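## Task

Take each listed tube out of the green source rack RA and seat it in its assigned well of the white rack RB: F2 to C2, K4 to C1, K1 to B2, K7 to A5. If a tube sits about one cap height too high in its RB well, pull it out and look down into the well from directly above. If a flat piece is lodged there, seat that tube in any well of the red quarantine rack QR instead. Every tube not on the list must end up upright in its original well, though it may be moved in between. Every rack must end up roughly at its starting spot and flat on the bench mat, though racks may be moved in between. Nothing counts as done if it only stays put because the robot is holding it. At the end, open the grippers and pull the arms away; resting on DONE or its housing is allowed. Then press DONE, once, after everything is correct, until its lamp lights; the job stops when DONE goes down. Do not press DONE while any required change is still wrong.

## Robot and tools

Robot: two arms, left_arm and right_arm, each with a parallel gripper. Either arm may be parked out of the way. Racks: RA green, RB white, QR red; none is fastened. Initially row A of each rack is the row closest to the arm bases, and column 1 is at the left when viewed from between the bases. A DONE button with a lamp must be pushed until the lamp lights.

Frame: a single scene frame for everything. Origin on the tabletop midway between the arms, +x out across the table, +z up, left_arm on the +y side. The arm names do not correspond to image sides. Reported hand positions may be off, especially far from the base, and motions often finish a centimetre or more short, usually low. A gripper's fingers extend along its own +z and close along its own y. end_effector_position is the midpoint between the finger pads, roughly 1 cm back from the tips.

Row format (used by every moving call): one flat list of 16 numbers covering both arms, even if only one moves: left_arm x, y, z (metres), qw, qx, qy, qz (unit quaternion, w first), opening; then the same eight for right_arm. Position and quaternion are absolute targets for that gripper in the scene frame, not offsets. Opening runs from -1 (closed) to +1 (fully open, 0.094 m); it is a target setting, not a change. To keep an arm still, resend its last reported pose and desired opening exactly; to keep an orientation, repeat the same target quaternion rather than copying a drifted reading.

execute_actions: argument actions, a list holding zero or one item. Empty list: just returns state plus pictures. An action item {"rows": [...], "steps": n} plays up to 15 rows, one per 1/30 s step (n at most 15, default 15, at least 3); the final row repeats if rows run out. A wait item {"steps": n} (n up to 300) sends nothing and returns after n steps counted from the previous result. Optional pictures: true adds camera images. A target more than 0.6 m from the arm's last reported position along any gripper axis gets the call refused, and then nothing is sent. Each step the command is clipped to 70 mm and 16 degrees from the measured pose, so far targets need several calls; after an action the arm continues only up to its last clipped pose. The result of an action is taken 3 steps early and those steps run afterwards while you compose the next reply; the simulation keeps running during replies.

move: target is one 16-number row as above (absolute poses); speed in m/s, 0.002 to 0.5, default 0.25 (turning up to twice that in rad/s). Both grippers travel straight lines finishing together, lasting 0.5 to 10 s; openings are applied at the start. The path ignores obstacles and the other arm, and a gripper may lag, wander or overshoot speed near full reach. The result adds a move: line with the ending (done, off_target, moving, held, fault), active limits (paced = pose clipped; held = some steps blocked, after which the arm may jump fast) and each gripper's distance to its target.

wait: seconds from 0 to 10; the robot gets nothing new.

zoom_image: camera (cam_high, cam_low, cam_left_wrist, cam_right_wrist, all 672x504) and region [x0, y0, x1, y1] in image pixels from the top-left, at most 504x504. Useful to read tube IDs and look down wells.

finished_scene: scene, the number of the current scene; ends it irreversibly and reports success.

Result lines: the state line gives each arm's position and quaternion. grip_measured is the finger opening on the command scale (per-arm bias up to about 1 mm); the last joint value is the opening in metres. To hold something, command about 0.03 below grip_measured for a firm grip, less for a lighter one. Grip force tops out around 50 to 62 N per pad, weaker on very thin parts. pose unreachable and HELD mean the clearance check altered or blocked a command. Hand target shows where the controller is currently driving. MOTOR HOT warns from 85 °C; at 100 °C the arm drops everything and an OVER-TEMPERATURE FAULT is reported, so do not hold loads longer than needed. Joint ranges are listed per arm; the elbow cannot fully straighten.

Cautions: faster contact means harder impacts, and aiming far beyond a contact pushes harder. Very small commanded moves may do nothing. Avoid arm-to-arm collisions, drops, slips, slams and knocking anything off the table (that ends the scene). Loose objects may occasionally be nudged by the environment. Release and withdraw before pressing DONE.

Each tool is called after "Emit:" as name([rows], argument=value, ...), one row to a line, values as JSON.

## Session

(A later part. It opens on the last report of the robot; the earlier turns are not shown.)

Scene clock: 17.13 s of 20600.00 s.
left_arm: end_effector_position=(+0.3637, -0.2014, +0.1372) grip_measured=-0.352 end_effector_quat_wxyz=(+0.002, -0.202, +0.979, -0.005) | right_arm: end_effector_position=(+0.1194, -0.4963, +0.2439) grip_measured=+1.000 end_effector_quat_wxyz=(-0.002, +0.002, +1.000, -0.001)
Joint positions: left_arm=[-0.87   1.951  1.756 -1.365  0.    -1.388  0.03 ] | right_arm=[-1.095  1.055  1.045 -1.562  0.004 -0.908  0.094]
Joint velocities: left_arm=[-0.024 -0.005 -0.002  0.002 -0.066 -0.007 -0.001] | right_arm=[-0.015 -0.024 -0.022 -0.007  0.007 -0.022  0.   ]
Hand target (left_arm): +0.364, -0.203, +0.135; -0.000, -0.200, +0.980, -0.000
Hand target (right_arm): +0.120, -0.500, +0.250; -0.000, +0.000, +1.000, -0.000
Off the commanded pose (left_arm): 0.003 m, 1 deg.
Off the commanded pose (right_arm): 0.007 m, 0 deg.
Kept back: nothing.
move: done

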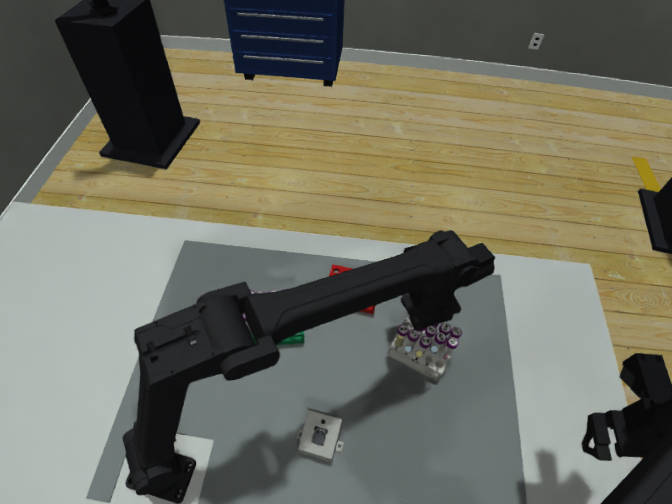

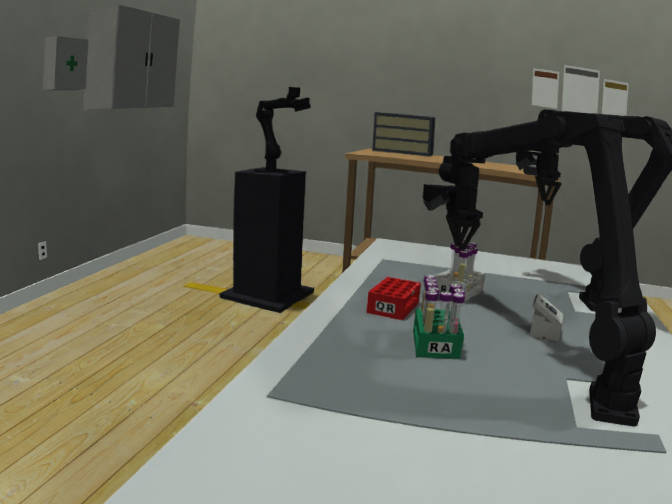

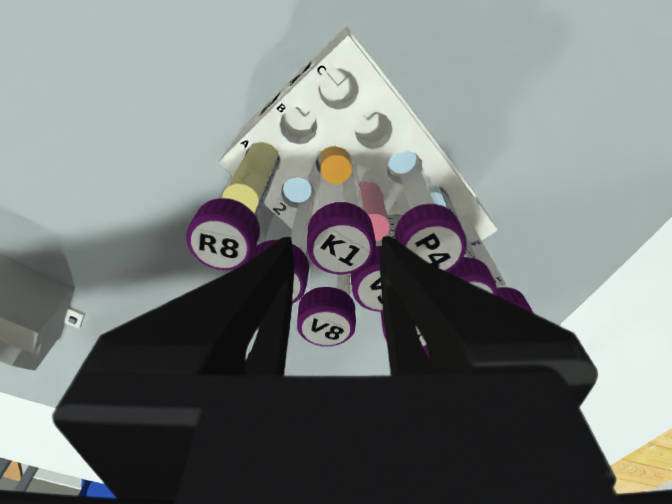

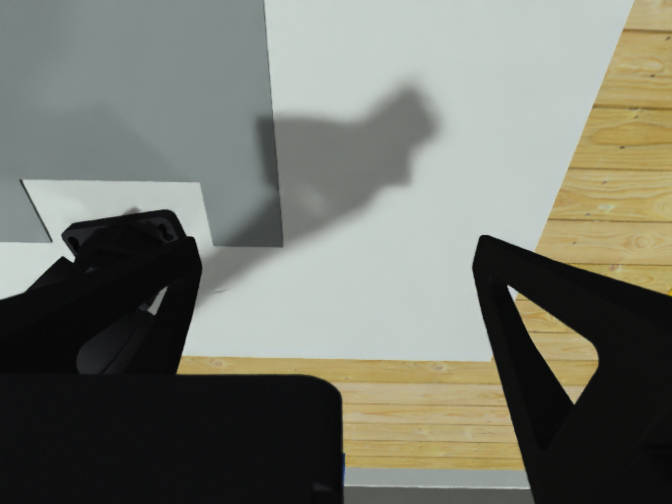

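Emit:
move(target=[0.37,-0.19,0.2,0,-0.2,0.98,0,-0.3,0.12,-0.5,0.25,0,0,1,0,1], speed=0.15)

Emit:
move(target=[0.405,0.105,0.19,0,0.629,0.777,0,-0.3,0.12,-0.5,0.25,0,0,1,0,1], speed=0.4)

Emit:
move(target=[0.416,0.10,0.148,0,0.629,0.777,0,-0.3,0.12,-0.5,0.25,0,0,1,0,1], speed=0.1)

Scene clock: 18.23 s of 20600.00 s.
left_arm: end_effector_position=(+0.3624, -0.1868, +0.1674) grip_measured=-0.302 end_effector_quat_wxyz=(-0.011, -0.201, +0.979, +0.025) | right_arm: end_effector_position=(+0.1194, -0.4963, +0.2439) grip_measured=+1.000 end_effector_quat_wxyz=(-0.002, +0.002, +1.000, -0.001)
Joint positions: left_arm=[-0.858  1.947  1.829 -1.507  0.    -1.374  0.033] | right_arm=[-1.095  1.055  1.045 -1.562  0.004 -0.908  0.094]
Joint velocities: left_arm=[-0.005 -0.005 -0.002  0.012 -0.022 -0.066  0.   ] | right_arm=[-0.005 -0.005 -0.002 -0.002  0.007 -0.051  0.   ]
Hand target (left_arm): +0.370, -0.190, +0.200; +0.000, -0.200, +0.980, -0.000
Hand target (right_arm): +0.120, -0.500, +0.250; -0.000, +0.000, +1.000, -0.000
Off the commanded pose (left_arm): 0.034 m, 3 deg.
Off the commanded pose (right_arm): 0.007 m, 0 deg.
Kept back: nothing.
move: off_target (left_arm)

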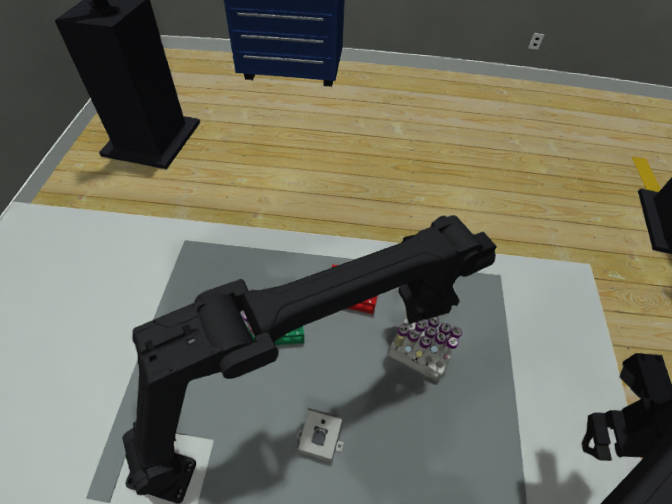

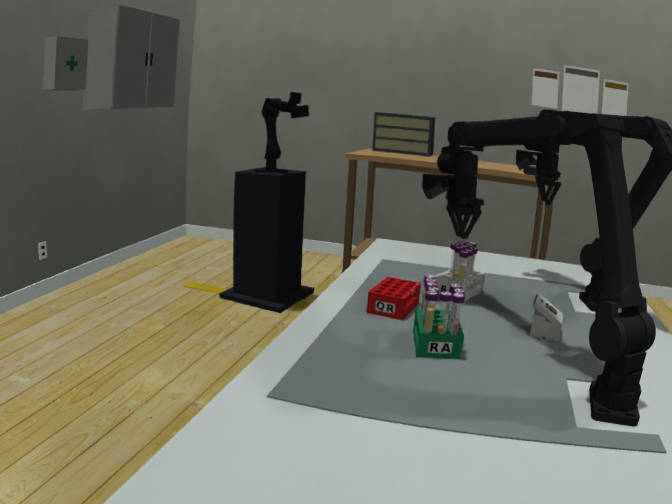

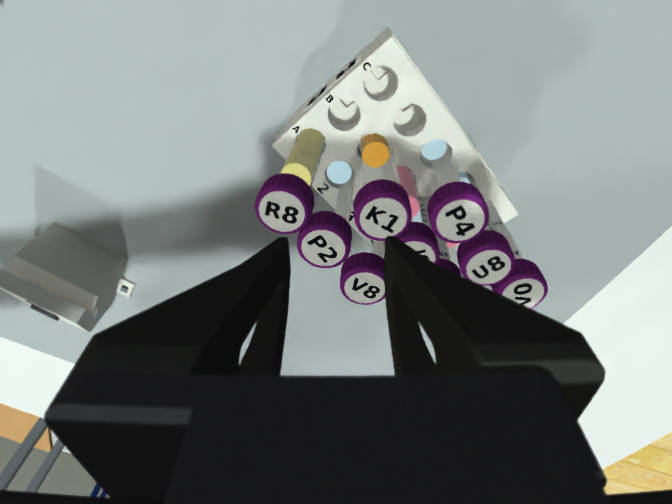

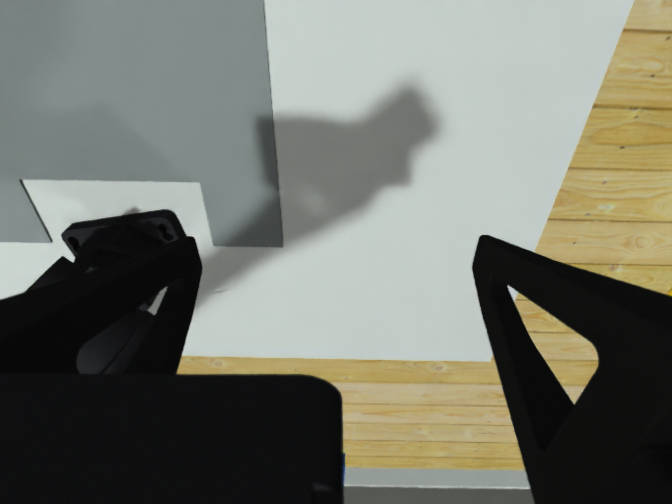

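Scene clock: 21.20 s of 20600.00 s.
left_arm: end_effector_position=(+0.4050, +0.1056, +0.1796) grip_measured=-0.301 end_effector_quat_wxyz=(-0.020, +0.626, +0.779, -0.001) | right_arm: end_effector_position=(+0.1194, -0.4963, +0.2439) grip_measured=+1.000 end_effector_quat_wxyz=(-0.002, +0.002, +1.000, -0.001)
Joint positions: left_arm=[-0.366  1.496  1.264 -1.378 -0.006  0.876  0.033] | right_arm=[-1.095  1.055  1.045 -1.562  0.004 -0.908  0.094]
Joint velocities: left_arm=[-0.005  0.005 -0.002 -0.017  0.11   0.037 -0.001] | right_arm=[-0.005 -0.005  0.002  0.007 -0.051 -0.022  0.   ]
Hand target (left_arm): +0.409, +0.105, +0.191; +0.003, +0.630, +0.777, +0.002
Hand target (right_arm): +0.120, -0.500, +0.250; -0.000, +0.000, +1.000, -0.000
Off the commanded pose (left_arm): 0.010 m, 2 deg.
Off the commanded pose (right_arm): 0.007 m, 0 deg.
Kept back: nothing.
move: done

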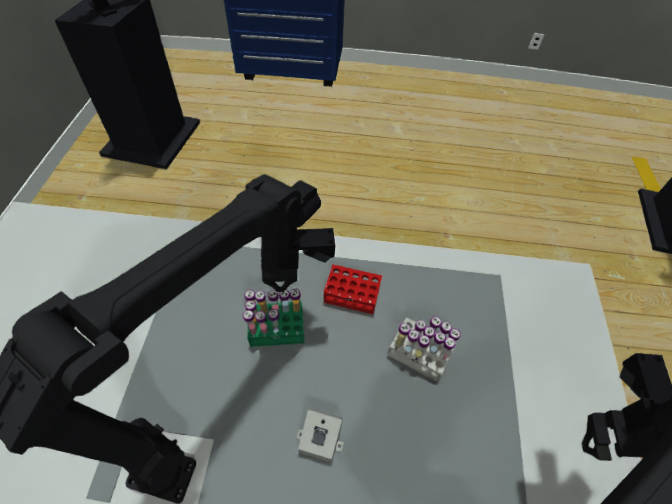

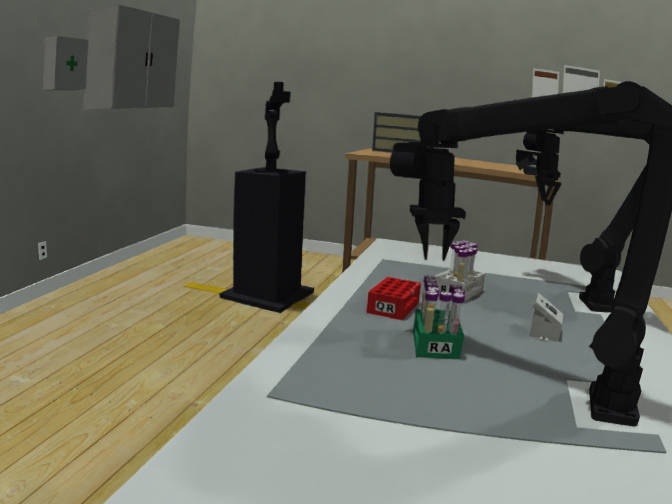

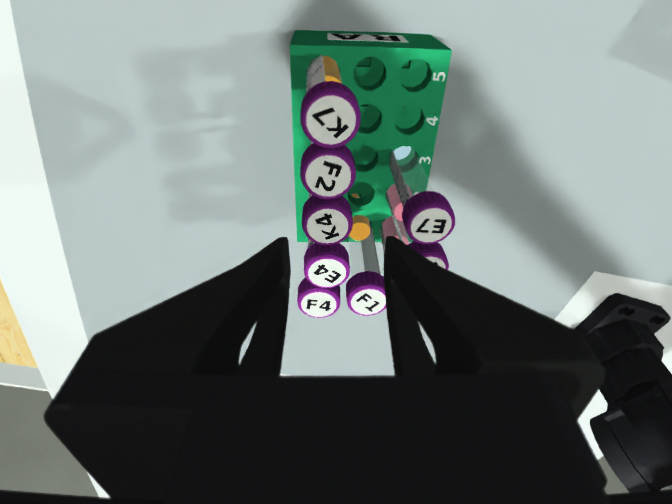

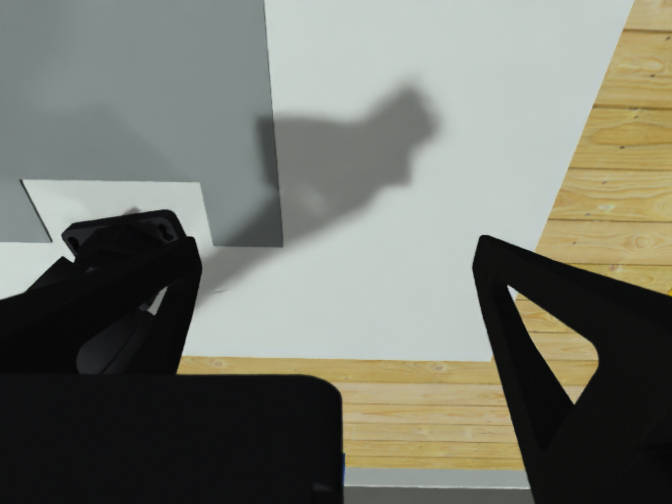

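Scene clock: 22.00 s of 20600.00 s.
left_arm: end_effector_position=(+0.4098, +0.1026, +0.1550) grip_measured=-0.301 end_effector_quat_wxyz=(-0.001, +0.627, +0.779, +0.001) | right_arm: end_effector_position=(+0.1194, -0.4963, +0.2439) grip_measured=+1.000 end_effector_quat_wxyz=(-0.002, +0.002, +1.000, -0.001)
Joint positions: left_arm=[-0.366  1.504  1.206 -1.275 -0.003  0.877  0.033] | right_arm=[-1.095  1.055  1.045 -1.562  0.004 -0.908  0.094]
Joint velocities: left_arm=[-0.005 -0.015  0.007 -0.017 -0.051  0.066 -0.001] | right_arm=[-0.005 -0.015 -0.007 -0.002 -0.066  0.037  0.   ]
Hand target (left_arm): +0.415, +0.100, +0.148; -0.000, +0.629, +0.777, +0.000
Hand target (right_arm): +0.120, -0.500, +0.250; -0.000, +0.000, +1.000, -0.000
Off the commanded pose (left_arm): 0.010 m, 0 deg.
Off the commanded pose (right_arm): 0.007 m, 0 deg.
Kept back: nothing.
move: done

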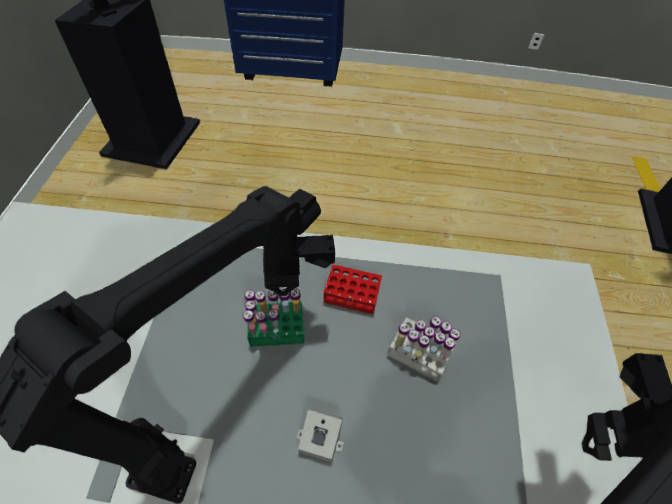

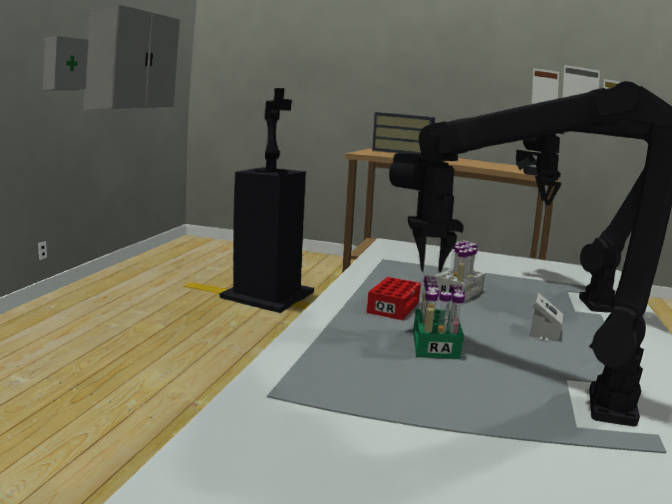

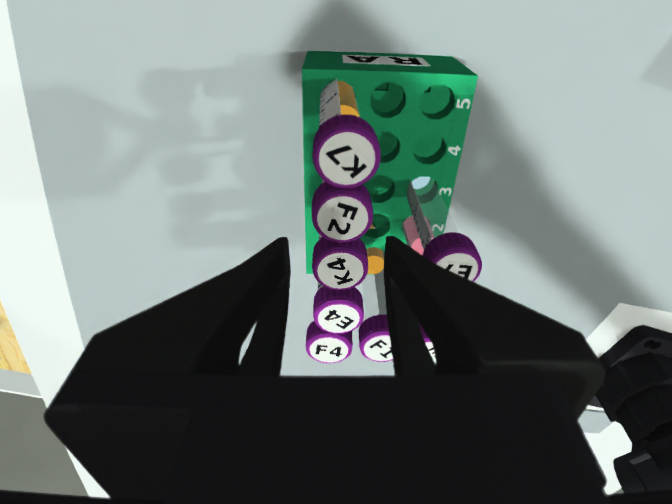

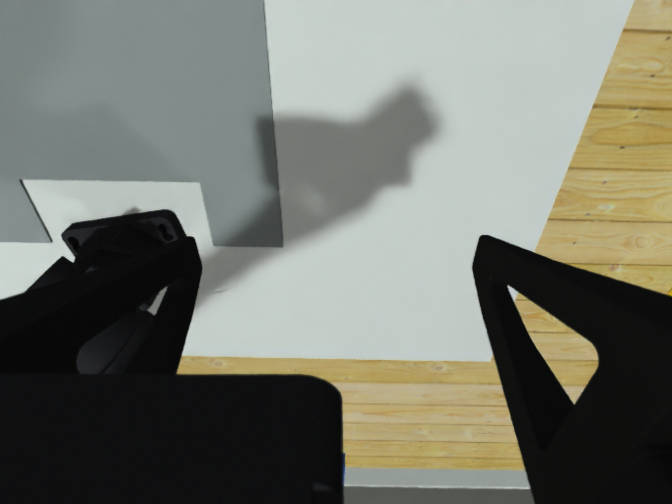

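Emit:
move(target=[0.415,0.10,0.117,0,0.629,0.777,0,-0.3,0.12,-0.5,0.25,0,0,1,0,1], speed=0.06)

Emit:
move(target=[0.415,0.10,0.119,0,0.629,0.777,0,-0.58,0.12,-0.5,0.25,0,0,1,0,1])

Emit:
move(target=[0.422,0.097,0.16,0.027,0.629,0.777,0.005,-0.58,0.12,-0.5,0.25,0,0,1,0,1], speed=0.06)

Emit:
execute_actions([
  {"rows":[[0.42,0.098,0.165,0.027,0.629,0.777,0.005,-0.58,0.12,-0.5,0.25,0,0,1,0,1],[0.42,0.098,0.169,0.027,0.629,0.777,0.005,-0.58,0.12,-0.5,0.25,0,0,1,0,1],[0.42,0.098,0.173,0.027,0.629,0.777,0.005,-0.58,0.12,-0.5,0.25,0,0,1,0,1],[0.42,0.098,0.177,0.027,0.629,0.777,0.005,-0.58,0.12,-0.5,0.25,0,0,1,0,1],[0.42,0.098,0.181,0.027,0.629,0.777,0.005,-0.58,0.12,-0.5,0.25,0,0,1,0,1],[0.42,0.098,0.185,0.027,0.629,0.777,0.005,-0.58,0.12,-0.5,0.25,0,0,1,0,1],[0.419,0.098,0.189,0.027,0.629,0.777,0.005,-0.58,0.12,-0.5,0.25,0,0,1,0,1],[0.419,0.098,0.193,0.027,0.629,0.777,0.005,-0.58,0.12,-0.5,0.25,0,0,1,0,1],[0.419,0.098,0.197,0.027,0.629,0.777,0.005,-0.58,0.12,-0.5,0.25,0,0,1,0,1],[0.419,0.098,0.201,0.027,0.629,0.777,0.005,-0.58,0.12,-0.5,0.25,0,0,1,0,1],[0.419,0.098,0.205,0.027,0.629,0.777,0.005,-0.58,0.12,-0.5,0.25,0,0,1,0,1]],"steps":15},
])

Emit:
move(target=[0.42,0.098,0.30,0.027,0.629,0.777,0.005,-0.58,0.12,-0.5,0.25,0,0,1,0,1], speed=0.15)

Emit:
move(target=[0.41,-0.205,0.27,0,-0.2,0.98,0,-0.58,0.12,-0.5,0.25,0,0,1,0,1], speed=0.35)

Emit:
move(target=[0.389,-0.221,0.167,0,-0.2,0.98,0,-0.58,0.12,-0.5,0.25,0,0,1,0,1], speed=0.08)

Emit:
zoom_image(camera="cam_left_wrist", region=[240,60,440,230])

Scene clock: 23.47 s of 20600.00 s.
left_arm: end_effector_position=(+0.4090, +0.1029, +0.1223) grip_measured=-0.301 end_effector_quat_wxyz=(-0.003, +0.627, +0.779, +0.001) | right_arm: end_effector_position=(+0.1194, -0.4963, +0.2439) grip_measured=+1.000 end_effector_quat_wxyz=(-0.002, +0.002, +1.000, -0.001)
Joint positions: left_arm=[-0.366  1.533  1.149 -1.192 -0.002  0.877  0.033] | right_arm=[-1.095  1.055  1.045 -1.562  0.004 -0.908  0.094]
Joint velocities: left_arm=[-0.015  0.005  0.002 -0.007  0.022  0.022 -0.001] | right_arm=[ 0.005  0.005 -0.022  0.007  0.051 -0.051  0.   ]
Hand target (left_arm): +0.414, +0.100, +0.117; -0.000, +0.629, +0.777, -0.000
Hand target (right_arm): +0.120, -0.500, +0.250; -0.000, +0.000, +1.000, -0.000
Off the commanded pose (left_arm): 0.009 m, 0 deg.
Off the commanded pose (right_arm): 0.007 m, 0 deg.
Kept back: nothing.
move: done

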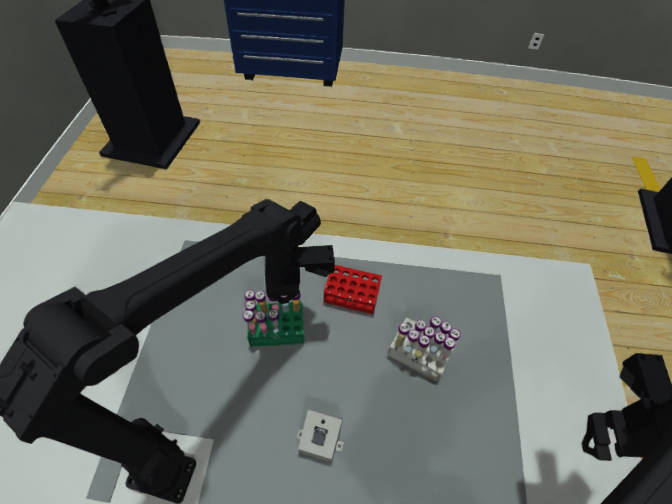

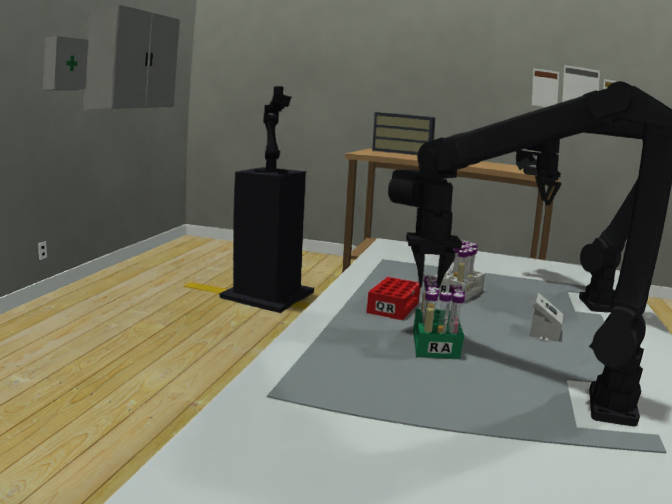

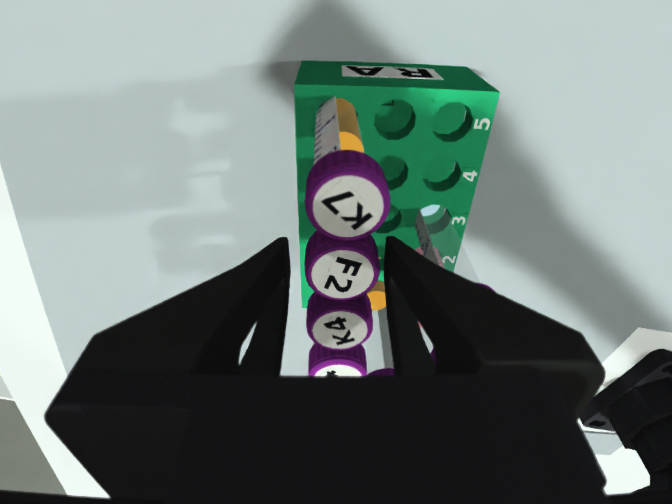

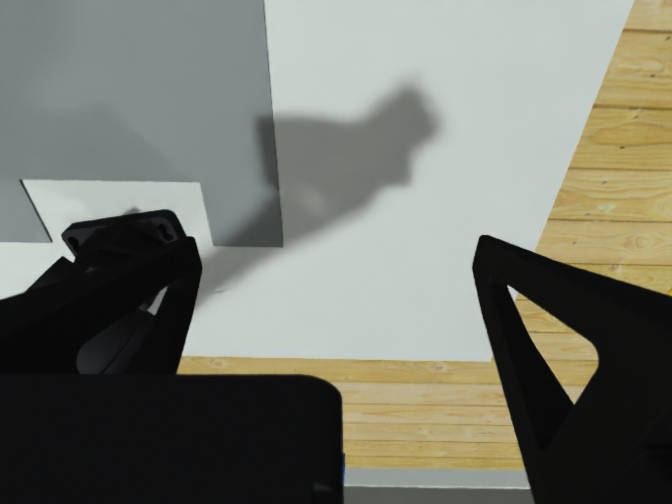

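Scene clock: 24.17 s of 20600.00 s.
left_arm: end_effector_position=(+0.4090, +0.1029, +0.1223) grip_measured=-0.541 end_effector_quat_wxyz=(-0.003, +0.627, +0.779, +0.001) | right_arm: end_effector_position=(+0.1194, -0.4963, +0.2439) grip_measured=+1.000 end_effector_quat_wxyz=(-0.002, +0.002, +1.000, -0.001)
Joint positions: left_arm=[-0.366  1.533  1.149 -1.192 -0.002  0.877  0.022] | right_arm=[-1.095  1.055  1.045 -1.562  0.004 -0.908  0.094]
Joint velocities: left_arm=[ 0.024 -0.005 -0.002 -0.002  0.007  0.007 -0.   ] | right_arm=[ 0.005 -0.005  0.007  0.007  0.066 -0.051  0.   ]
Hand target (left_arm): +0.415, +0.100, +0.119; +0.000, +0.629, +0.777, +0.000
Hand target (right_arm): +0.120, -0.500, +0.250; -0.000, +0.000, +1.000, -0.000
Off the commanded pose (left_arm): 0.007 m, 0 deg.
Off the commanded pose (right_arm): 0.007 m, 0 deg.
Kept back: nothing.
move: done

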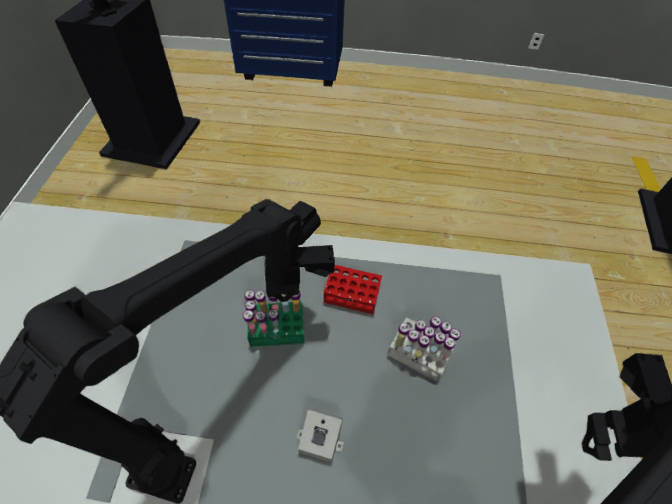

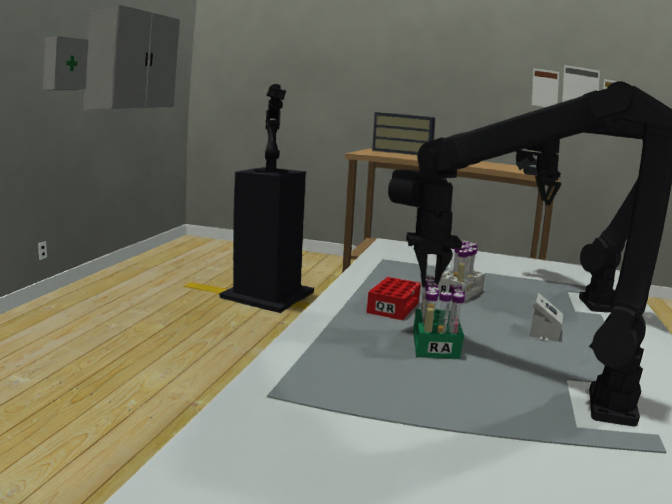

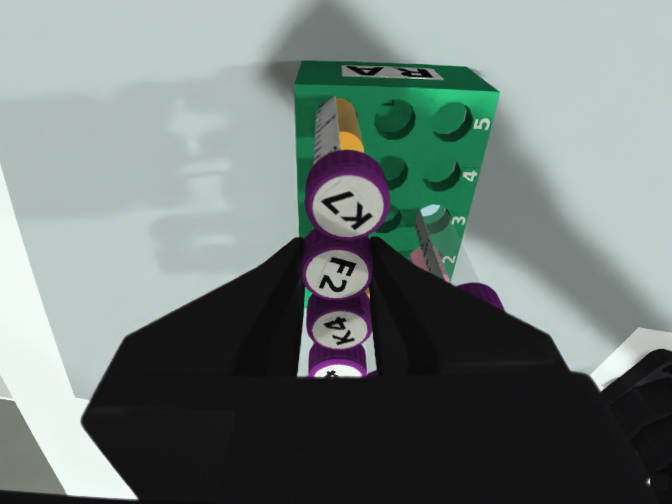

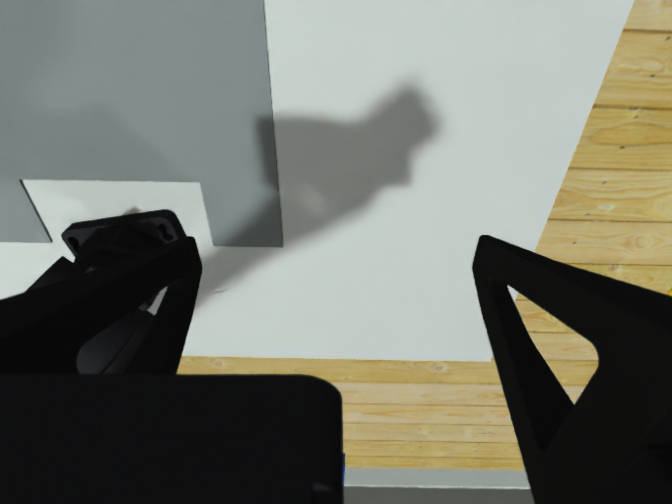

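Scene clock: 25.20 s of 20600.00 s.
left_arm: end_effector_position=(+0.4095, +0.1027, +0.1315) grip_measured=-0.541 end_effector_quat_wxyz=(-0.002, +0.627, +0.779, +0.001) | right_arm: end_effector_position=(+0.1194, -0.4963, +0.2439) grip_measured=+1.000 end_effector_quat_wxyz=(-0.002, +0.002, +1.000, -0.001)
Joint positions: left_arm=[-0.366  1.524  1.164 -1.214 -0.002  0.878  0.022] | right_arm=[-1.095  1.055  1.045 -1.562  0.004 -0.908  0.094]
Joint velocities: left_arm=[-0.005  0.015 -0.002 -0.007 -0.022 -0.007 -0.001] | right_arm=[-0.005  0.005 -0.002 -0.007  0.022 -0.11   0.   ]
Hand target (left_arm): +0.421, +0.097, +0.160; +0.027, +0.629, +0.777, +0.006
Hand target (right_arm): +0.120, -0.500, +0.250; -0.000, +0.000, +1.000, -0.000
Off the commanded pose (left_arm): 0.032 m, 3 deg.
Off the commanded pose (right_arm): 0.007 m, 0 deg.
Kept back: nothing.
move: off_target (left_arm)

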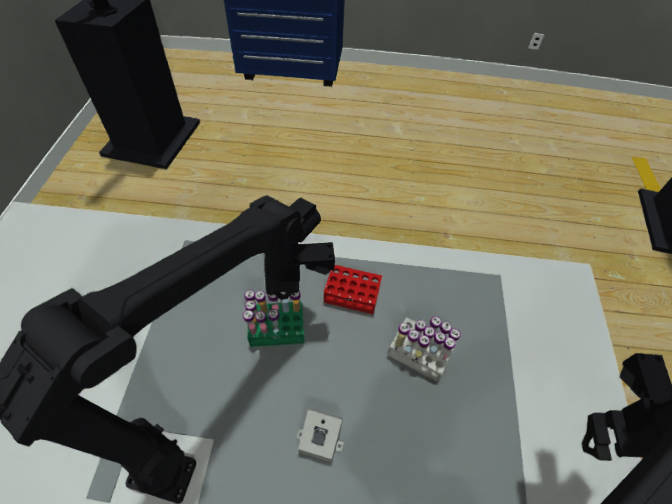

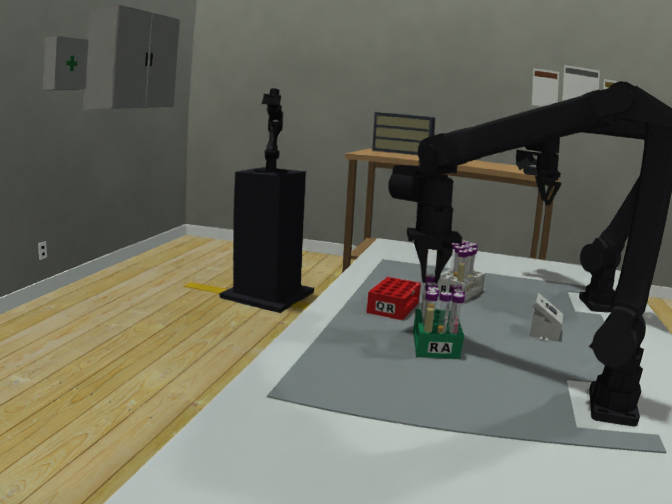

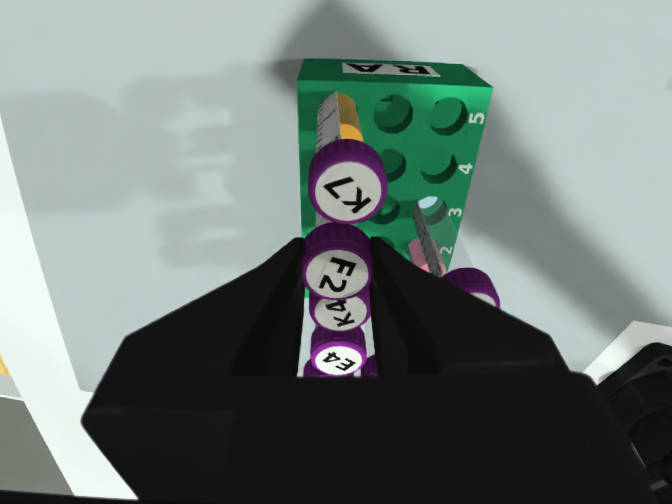

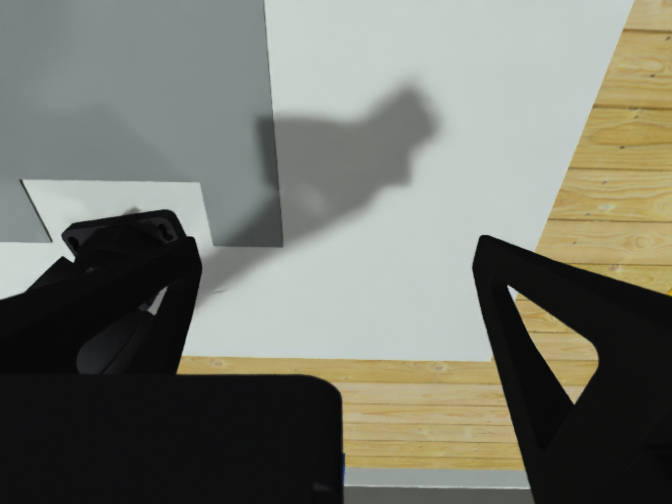

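Scene clock: 25.60 s of 20600.00 s.
left_arm: end_effector_position=(+0.4093, +0.1027, +0.1698) grip_measured=-0.541 end_effector_quat_wxyz=(-0.002, +0.627, +0.779, +0.001) | right_arm: end_effector_position=(+0.1194, -0.4963, +0.2439) grip_measured=+1.000 end_effector_quat_wxyz=(-0.002, +0.002, +1.000, -0.001)
Joint positions: left_arm=[-0.366  1.493  1.234 -1.315 -0.002  0.878  0.022] | right_arm=[-1.095  1.055  1.045 -1.562  0.004 -0.908  0.094]
Joint velocities: left_arm=[ 0.015 -0.122  0.237 -0.217 -0.022 -0.022  0.   ] | right_arm=[ 0.005 -0.015  0.007  0.022  0.007 -0.037  0.   ]
Steps of this call (steps 1 to 12: the first 12 steps of this action). Readings (end_effector_position):
1: left_arm (+0.4092, +0.1028, +0.1318) | right_arm (+0.1194, -0.4963, +0.2439)
2: left_arm (+0.4085, +0.1032, +0.1323) | right_arm (+0.1194, -0.4963, +0.2439)
4: left_arm (+0.4078, +0.1035, +0.1355) | right_arm (+0.1194, -0.4963, +0.2439)
8: left_arm (+0.4086, +0.1031, +0.1503) | right_arm (+0.1194, -0.4963, +0.2439)
12: the state above

Scene clock: 27.13 s of 20600.00 s.
left_arm: end_effector_position=(+0.4178, +0.0983, +0.2750) grip_measured=-0.541 end_effector_quat_wxyz=(+0.004, +0.627, +0.779, +0.002) | right_arm: end_effector_position=(+0.1194, -0.4963, +0.2439) grip_measured=+1.000 end_effector_quat_wxyz=(-0.002, +0.002, +1.000, -0.001)
Joint positions: left_arm=[-0.366  1.477  1.495 -1.579 -0.002  0.878  0.022] | right_arm=[-1.095  1.055  1.045 -1.562  0.004 -0.908  0.094]
Joint velocities: left_arm=[ 0.005  0.005 -0.002 -0.012  0.022  0.007 -0.   ] | right_arm=[ 0.005  0.005 -0.017  0.012 -0.051  0.037  0.   ]
Hand target (left_arm): +0.421, +0.098, +0.300; +0.027, +0.629, +0.777, +0.005
Hand target (right_arm): +0.120, -0.500, +0.250; -0.000, +0.000, +1.000, -0.000
Off your previous action's commanded pose (left_arm): 0.026 m, 2 deg at its last step (step 3 of this call).
Off your previous action's commanded pose (right_arm): 0.007 m, 0 deg at its last step (step 3 of this call).
Off the commanded pose (left_arm): 0.025 m, 3 deg.
Off the commanded pose (right_arm): 0.007 m, 0 deg.
Kept back: nothing.
move: off_target (left_arm)

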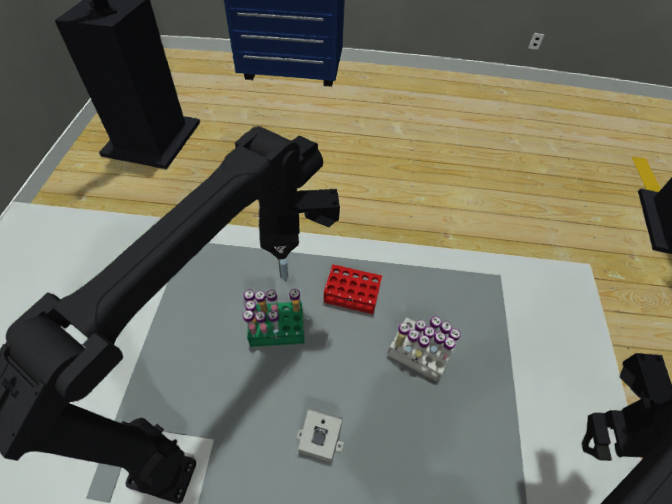

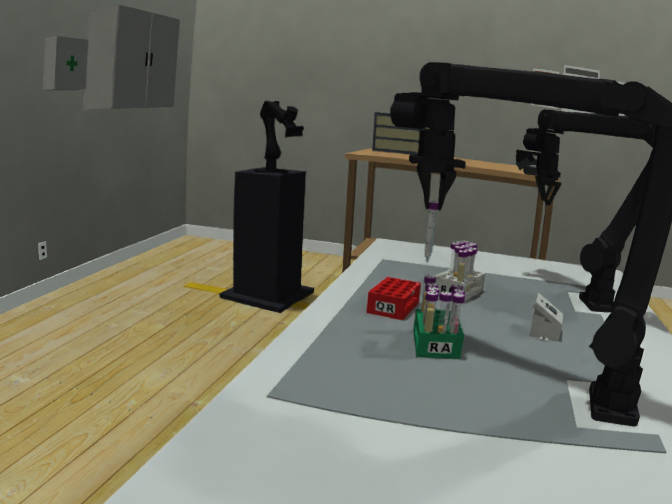

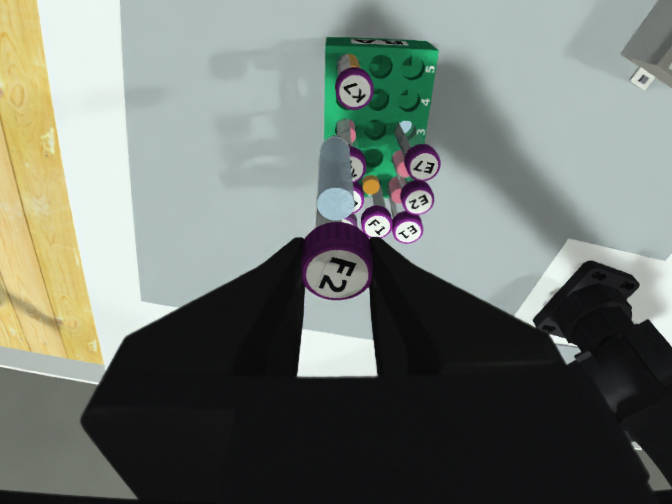

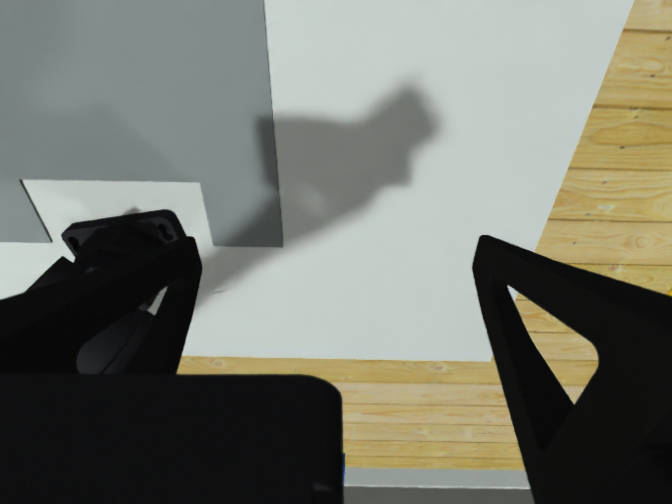

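Scene clock: 30.33 s of 20600.00 s.
left_arm: end_effector_position=(+0.4019, -0.1971, +0.2633) grip_measured=-0.541 end_effector_quat_wxyz=(+0.011, -0.195, +0.980, -0.025) | right_arm: end_effector_position=(+0.1194, -0.4963, +0.2439) grip_measured=+1.000 end_effector_quat_wxyz=(-0.002, +0.002, +1.000, -0.001)
Joint positions: left_arm=[-0.814  1.965  2.109 -1.66   0.001 -1.319  0.022] | right_arm=[-1.095  1.055  1.045 -1.562  0.004 -0.908  0.094]
Joint velocities: left_arm=[ 0.015 -0.005  0.002 -0.002  0.081 -0.007 -0.   ] | right_arm=[-0.015  0.005 -0.007 -0.002 -0.007  0.007  0.   ]
Hand target (left_arm): +0.405, -0.205, +0.269; +0.013, -0.199, +0.979, -0.031
Hand target (right_arm): +0.120, -0.500, +0.250; -0.000, +0.000, +1.000, -0.000
Off the commanded pose (left_arm): 0.013 m, 3 deg.
Off the commanded pose (right_arm): 0.007 m, 0 deg.
joint sent to its limit (left arm) — the command would take joint 4 (wrist pitch) past its lower limit, so that joint was sent only as far as its limit.
Kept back: nothing.
move: off_target (left_arm)

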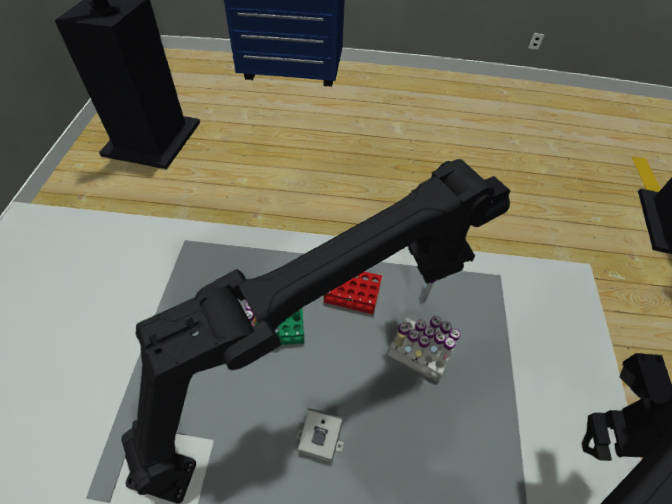

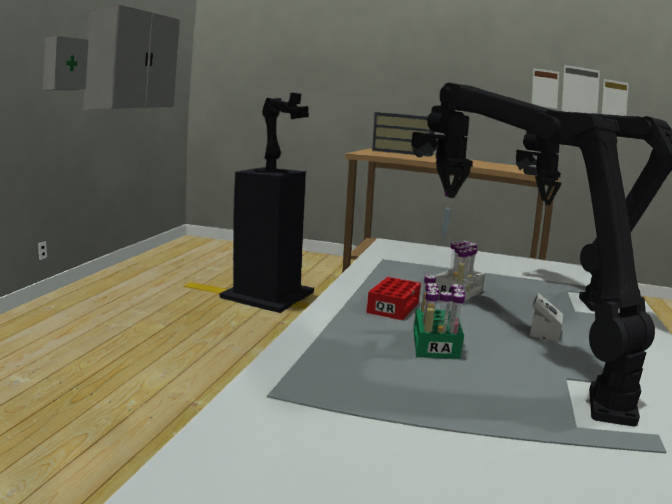

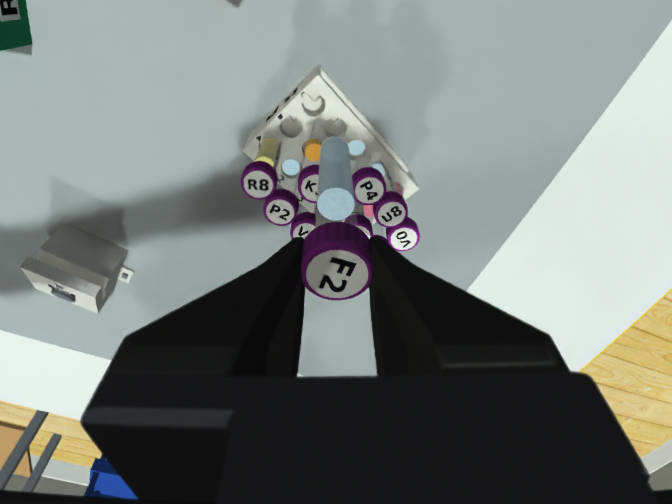

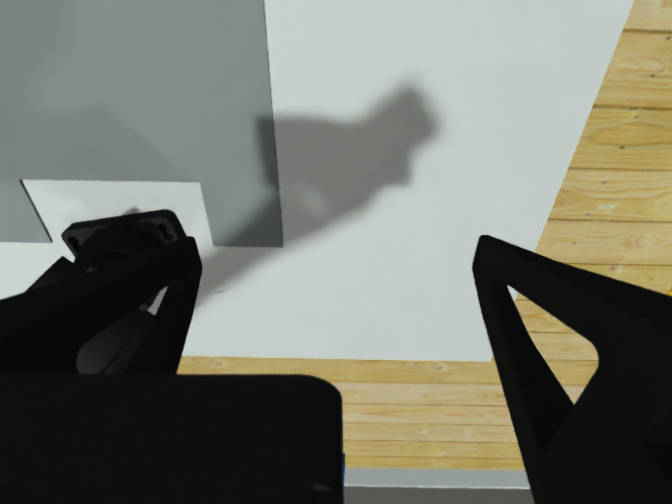

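Scene clock: 31.97 s of 20600.00 s.
left_arm: end_effector_position=(+0.3884, -0.2112, +0.1760) grip_measured=-0.541 end_effector_quat_wxyz=(-0.002, -0.200, +0.980, +0.002) | right_arm: end_effector_position=(+0.1194, -0.4963, +0.2439) grip_measured=+1.000 end_effector_quat_wxyz=(-0.002, +0.002, +1.000, -0.001)
Joint positions: left_arm=[-0.845  2.011  1.953 -1.518  0.001 -1.359  0.022] | right_arm=[-1.095  1.055  1.045 -1.562  0.004 -0.908  0.094]
Joint velocities: left_arm=[-0.005 -0.005 -0.002 -0.017 -0.066  0.022  0.   ] | right_arm=[-0.005 -0.015 -0.002 -0.007  0.007  0.051  0.   ]
Hand target (left_arm): +0.388, -0.220, +0.167; -0.000, -0.200, +0.980, -0.000
Hand target (right_arm): +0.120, -0.500, +0.250; -0.000, +0.000, +1.000, -0.000
Off the commanded pose (left_arm): 0.013 m, 0 deg.
Off the commanded pose (right_arm): 0.007 m, 0 deg.
Kept back: nothing.
move: off_target (left_arm)

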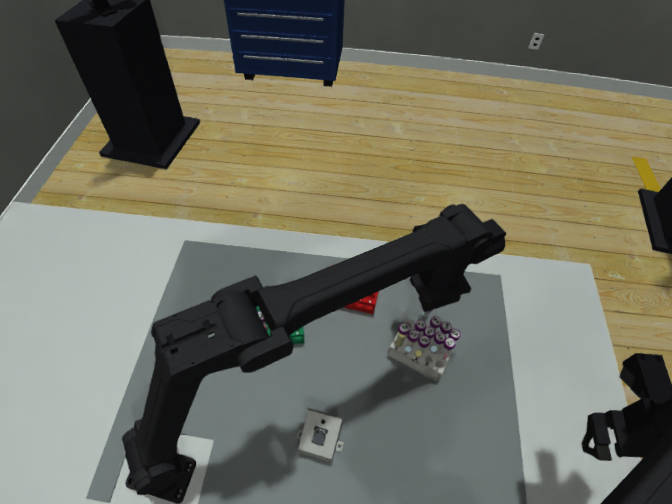

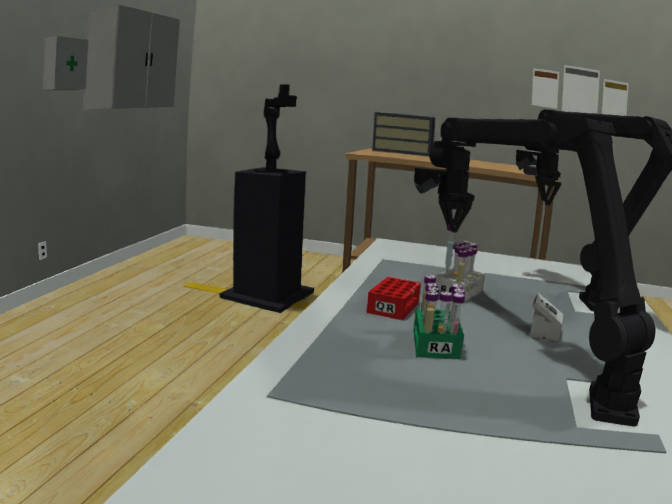

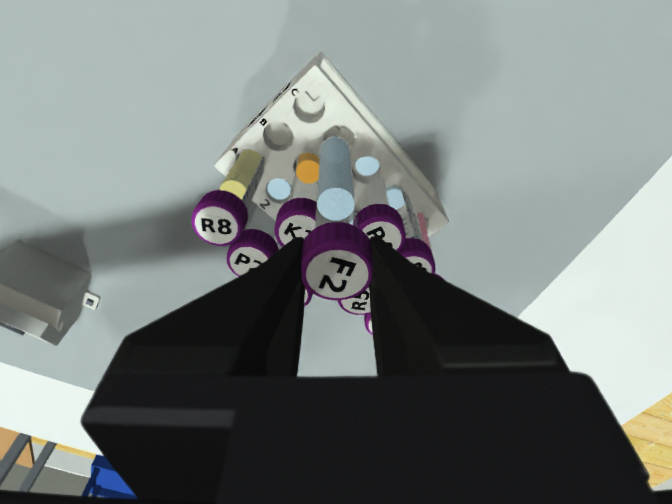

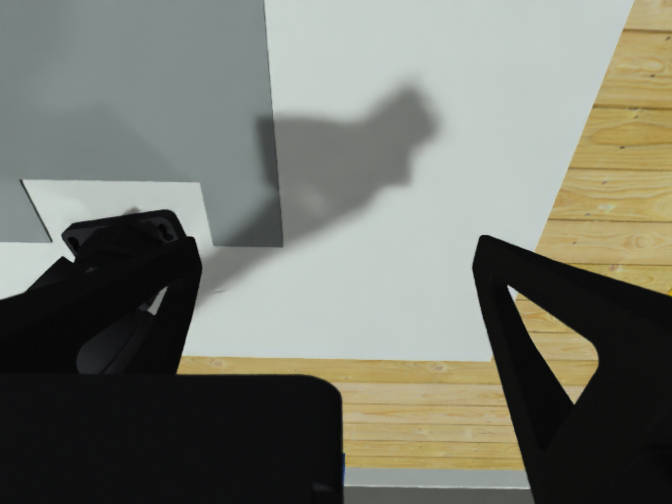

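Region (240, 60, 440, 230) of cam_left_wrist's 672x504 image, scaled by 2.520, with more detail than that image has; it fills the top 428 rows of this view, and the rest is white.

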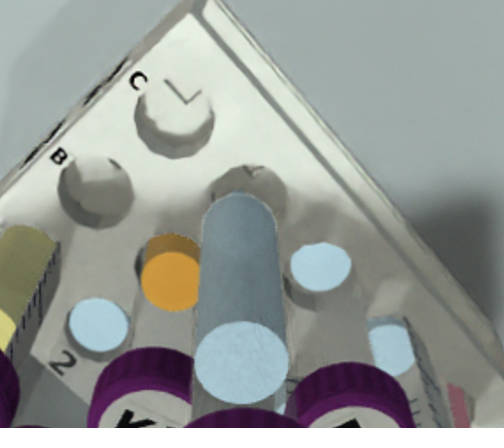

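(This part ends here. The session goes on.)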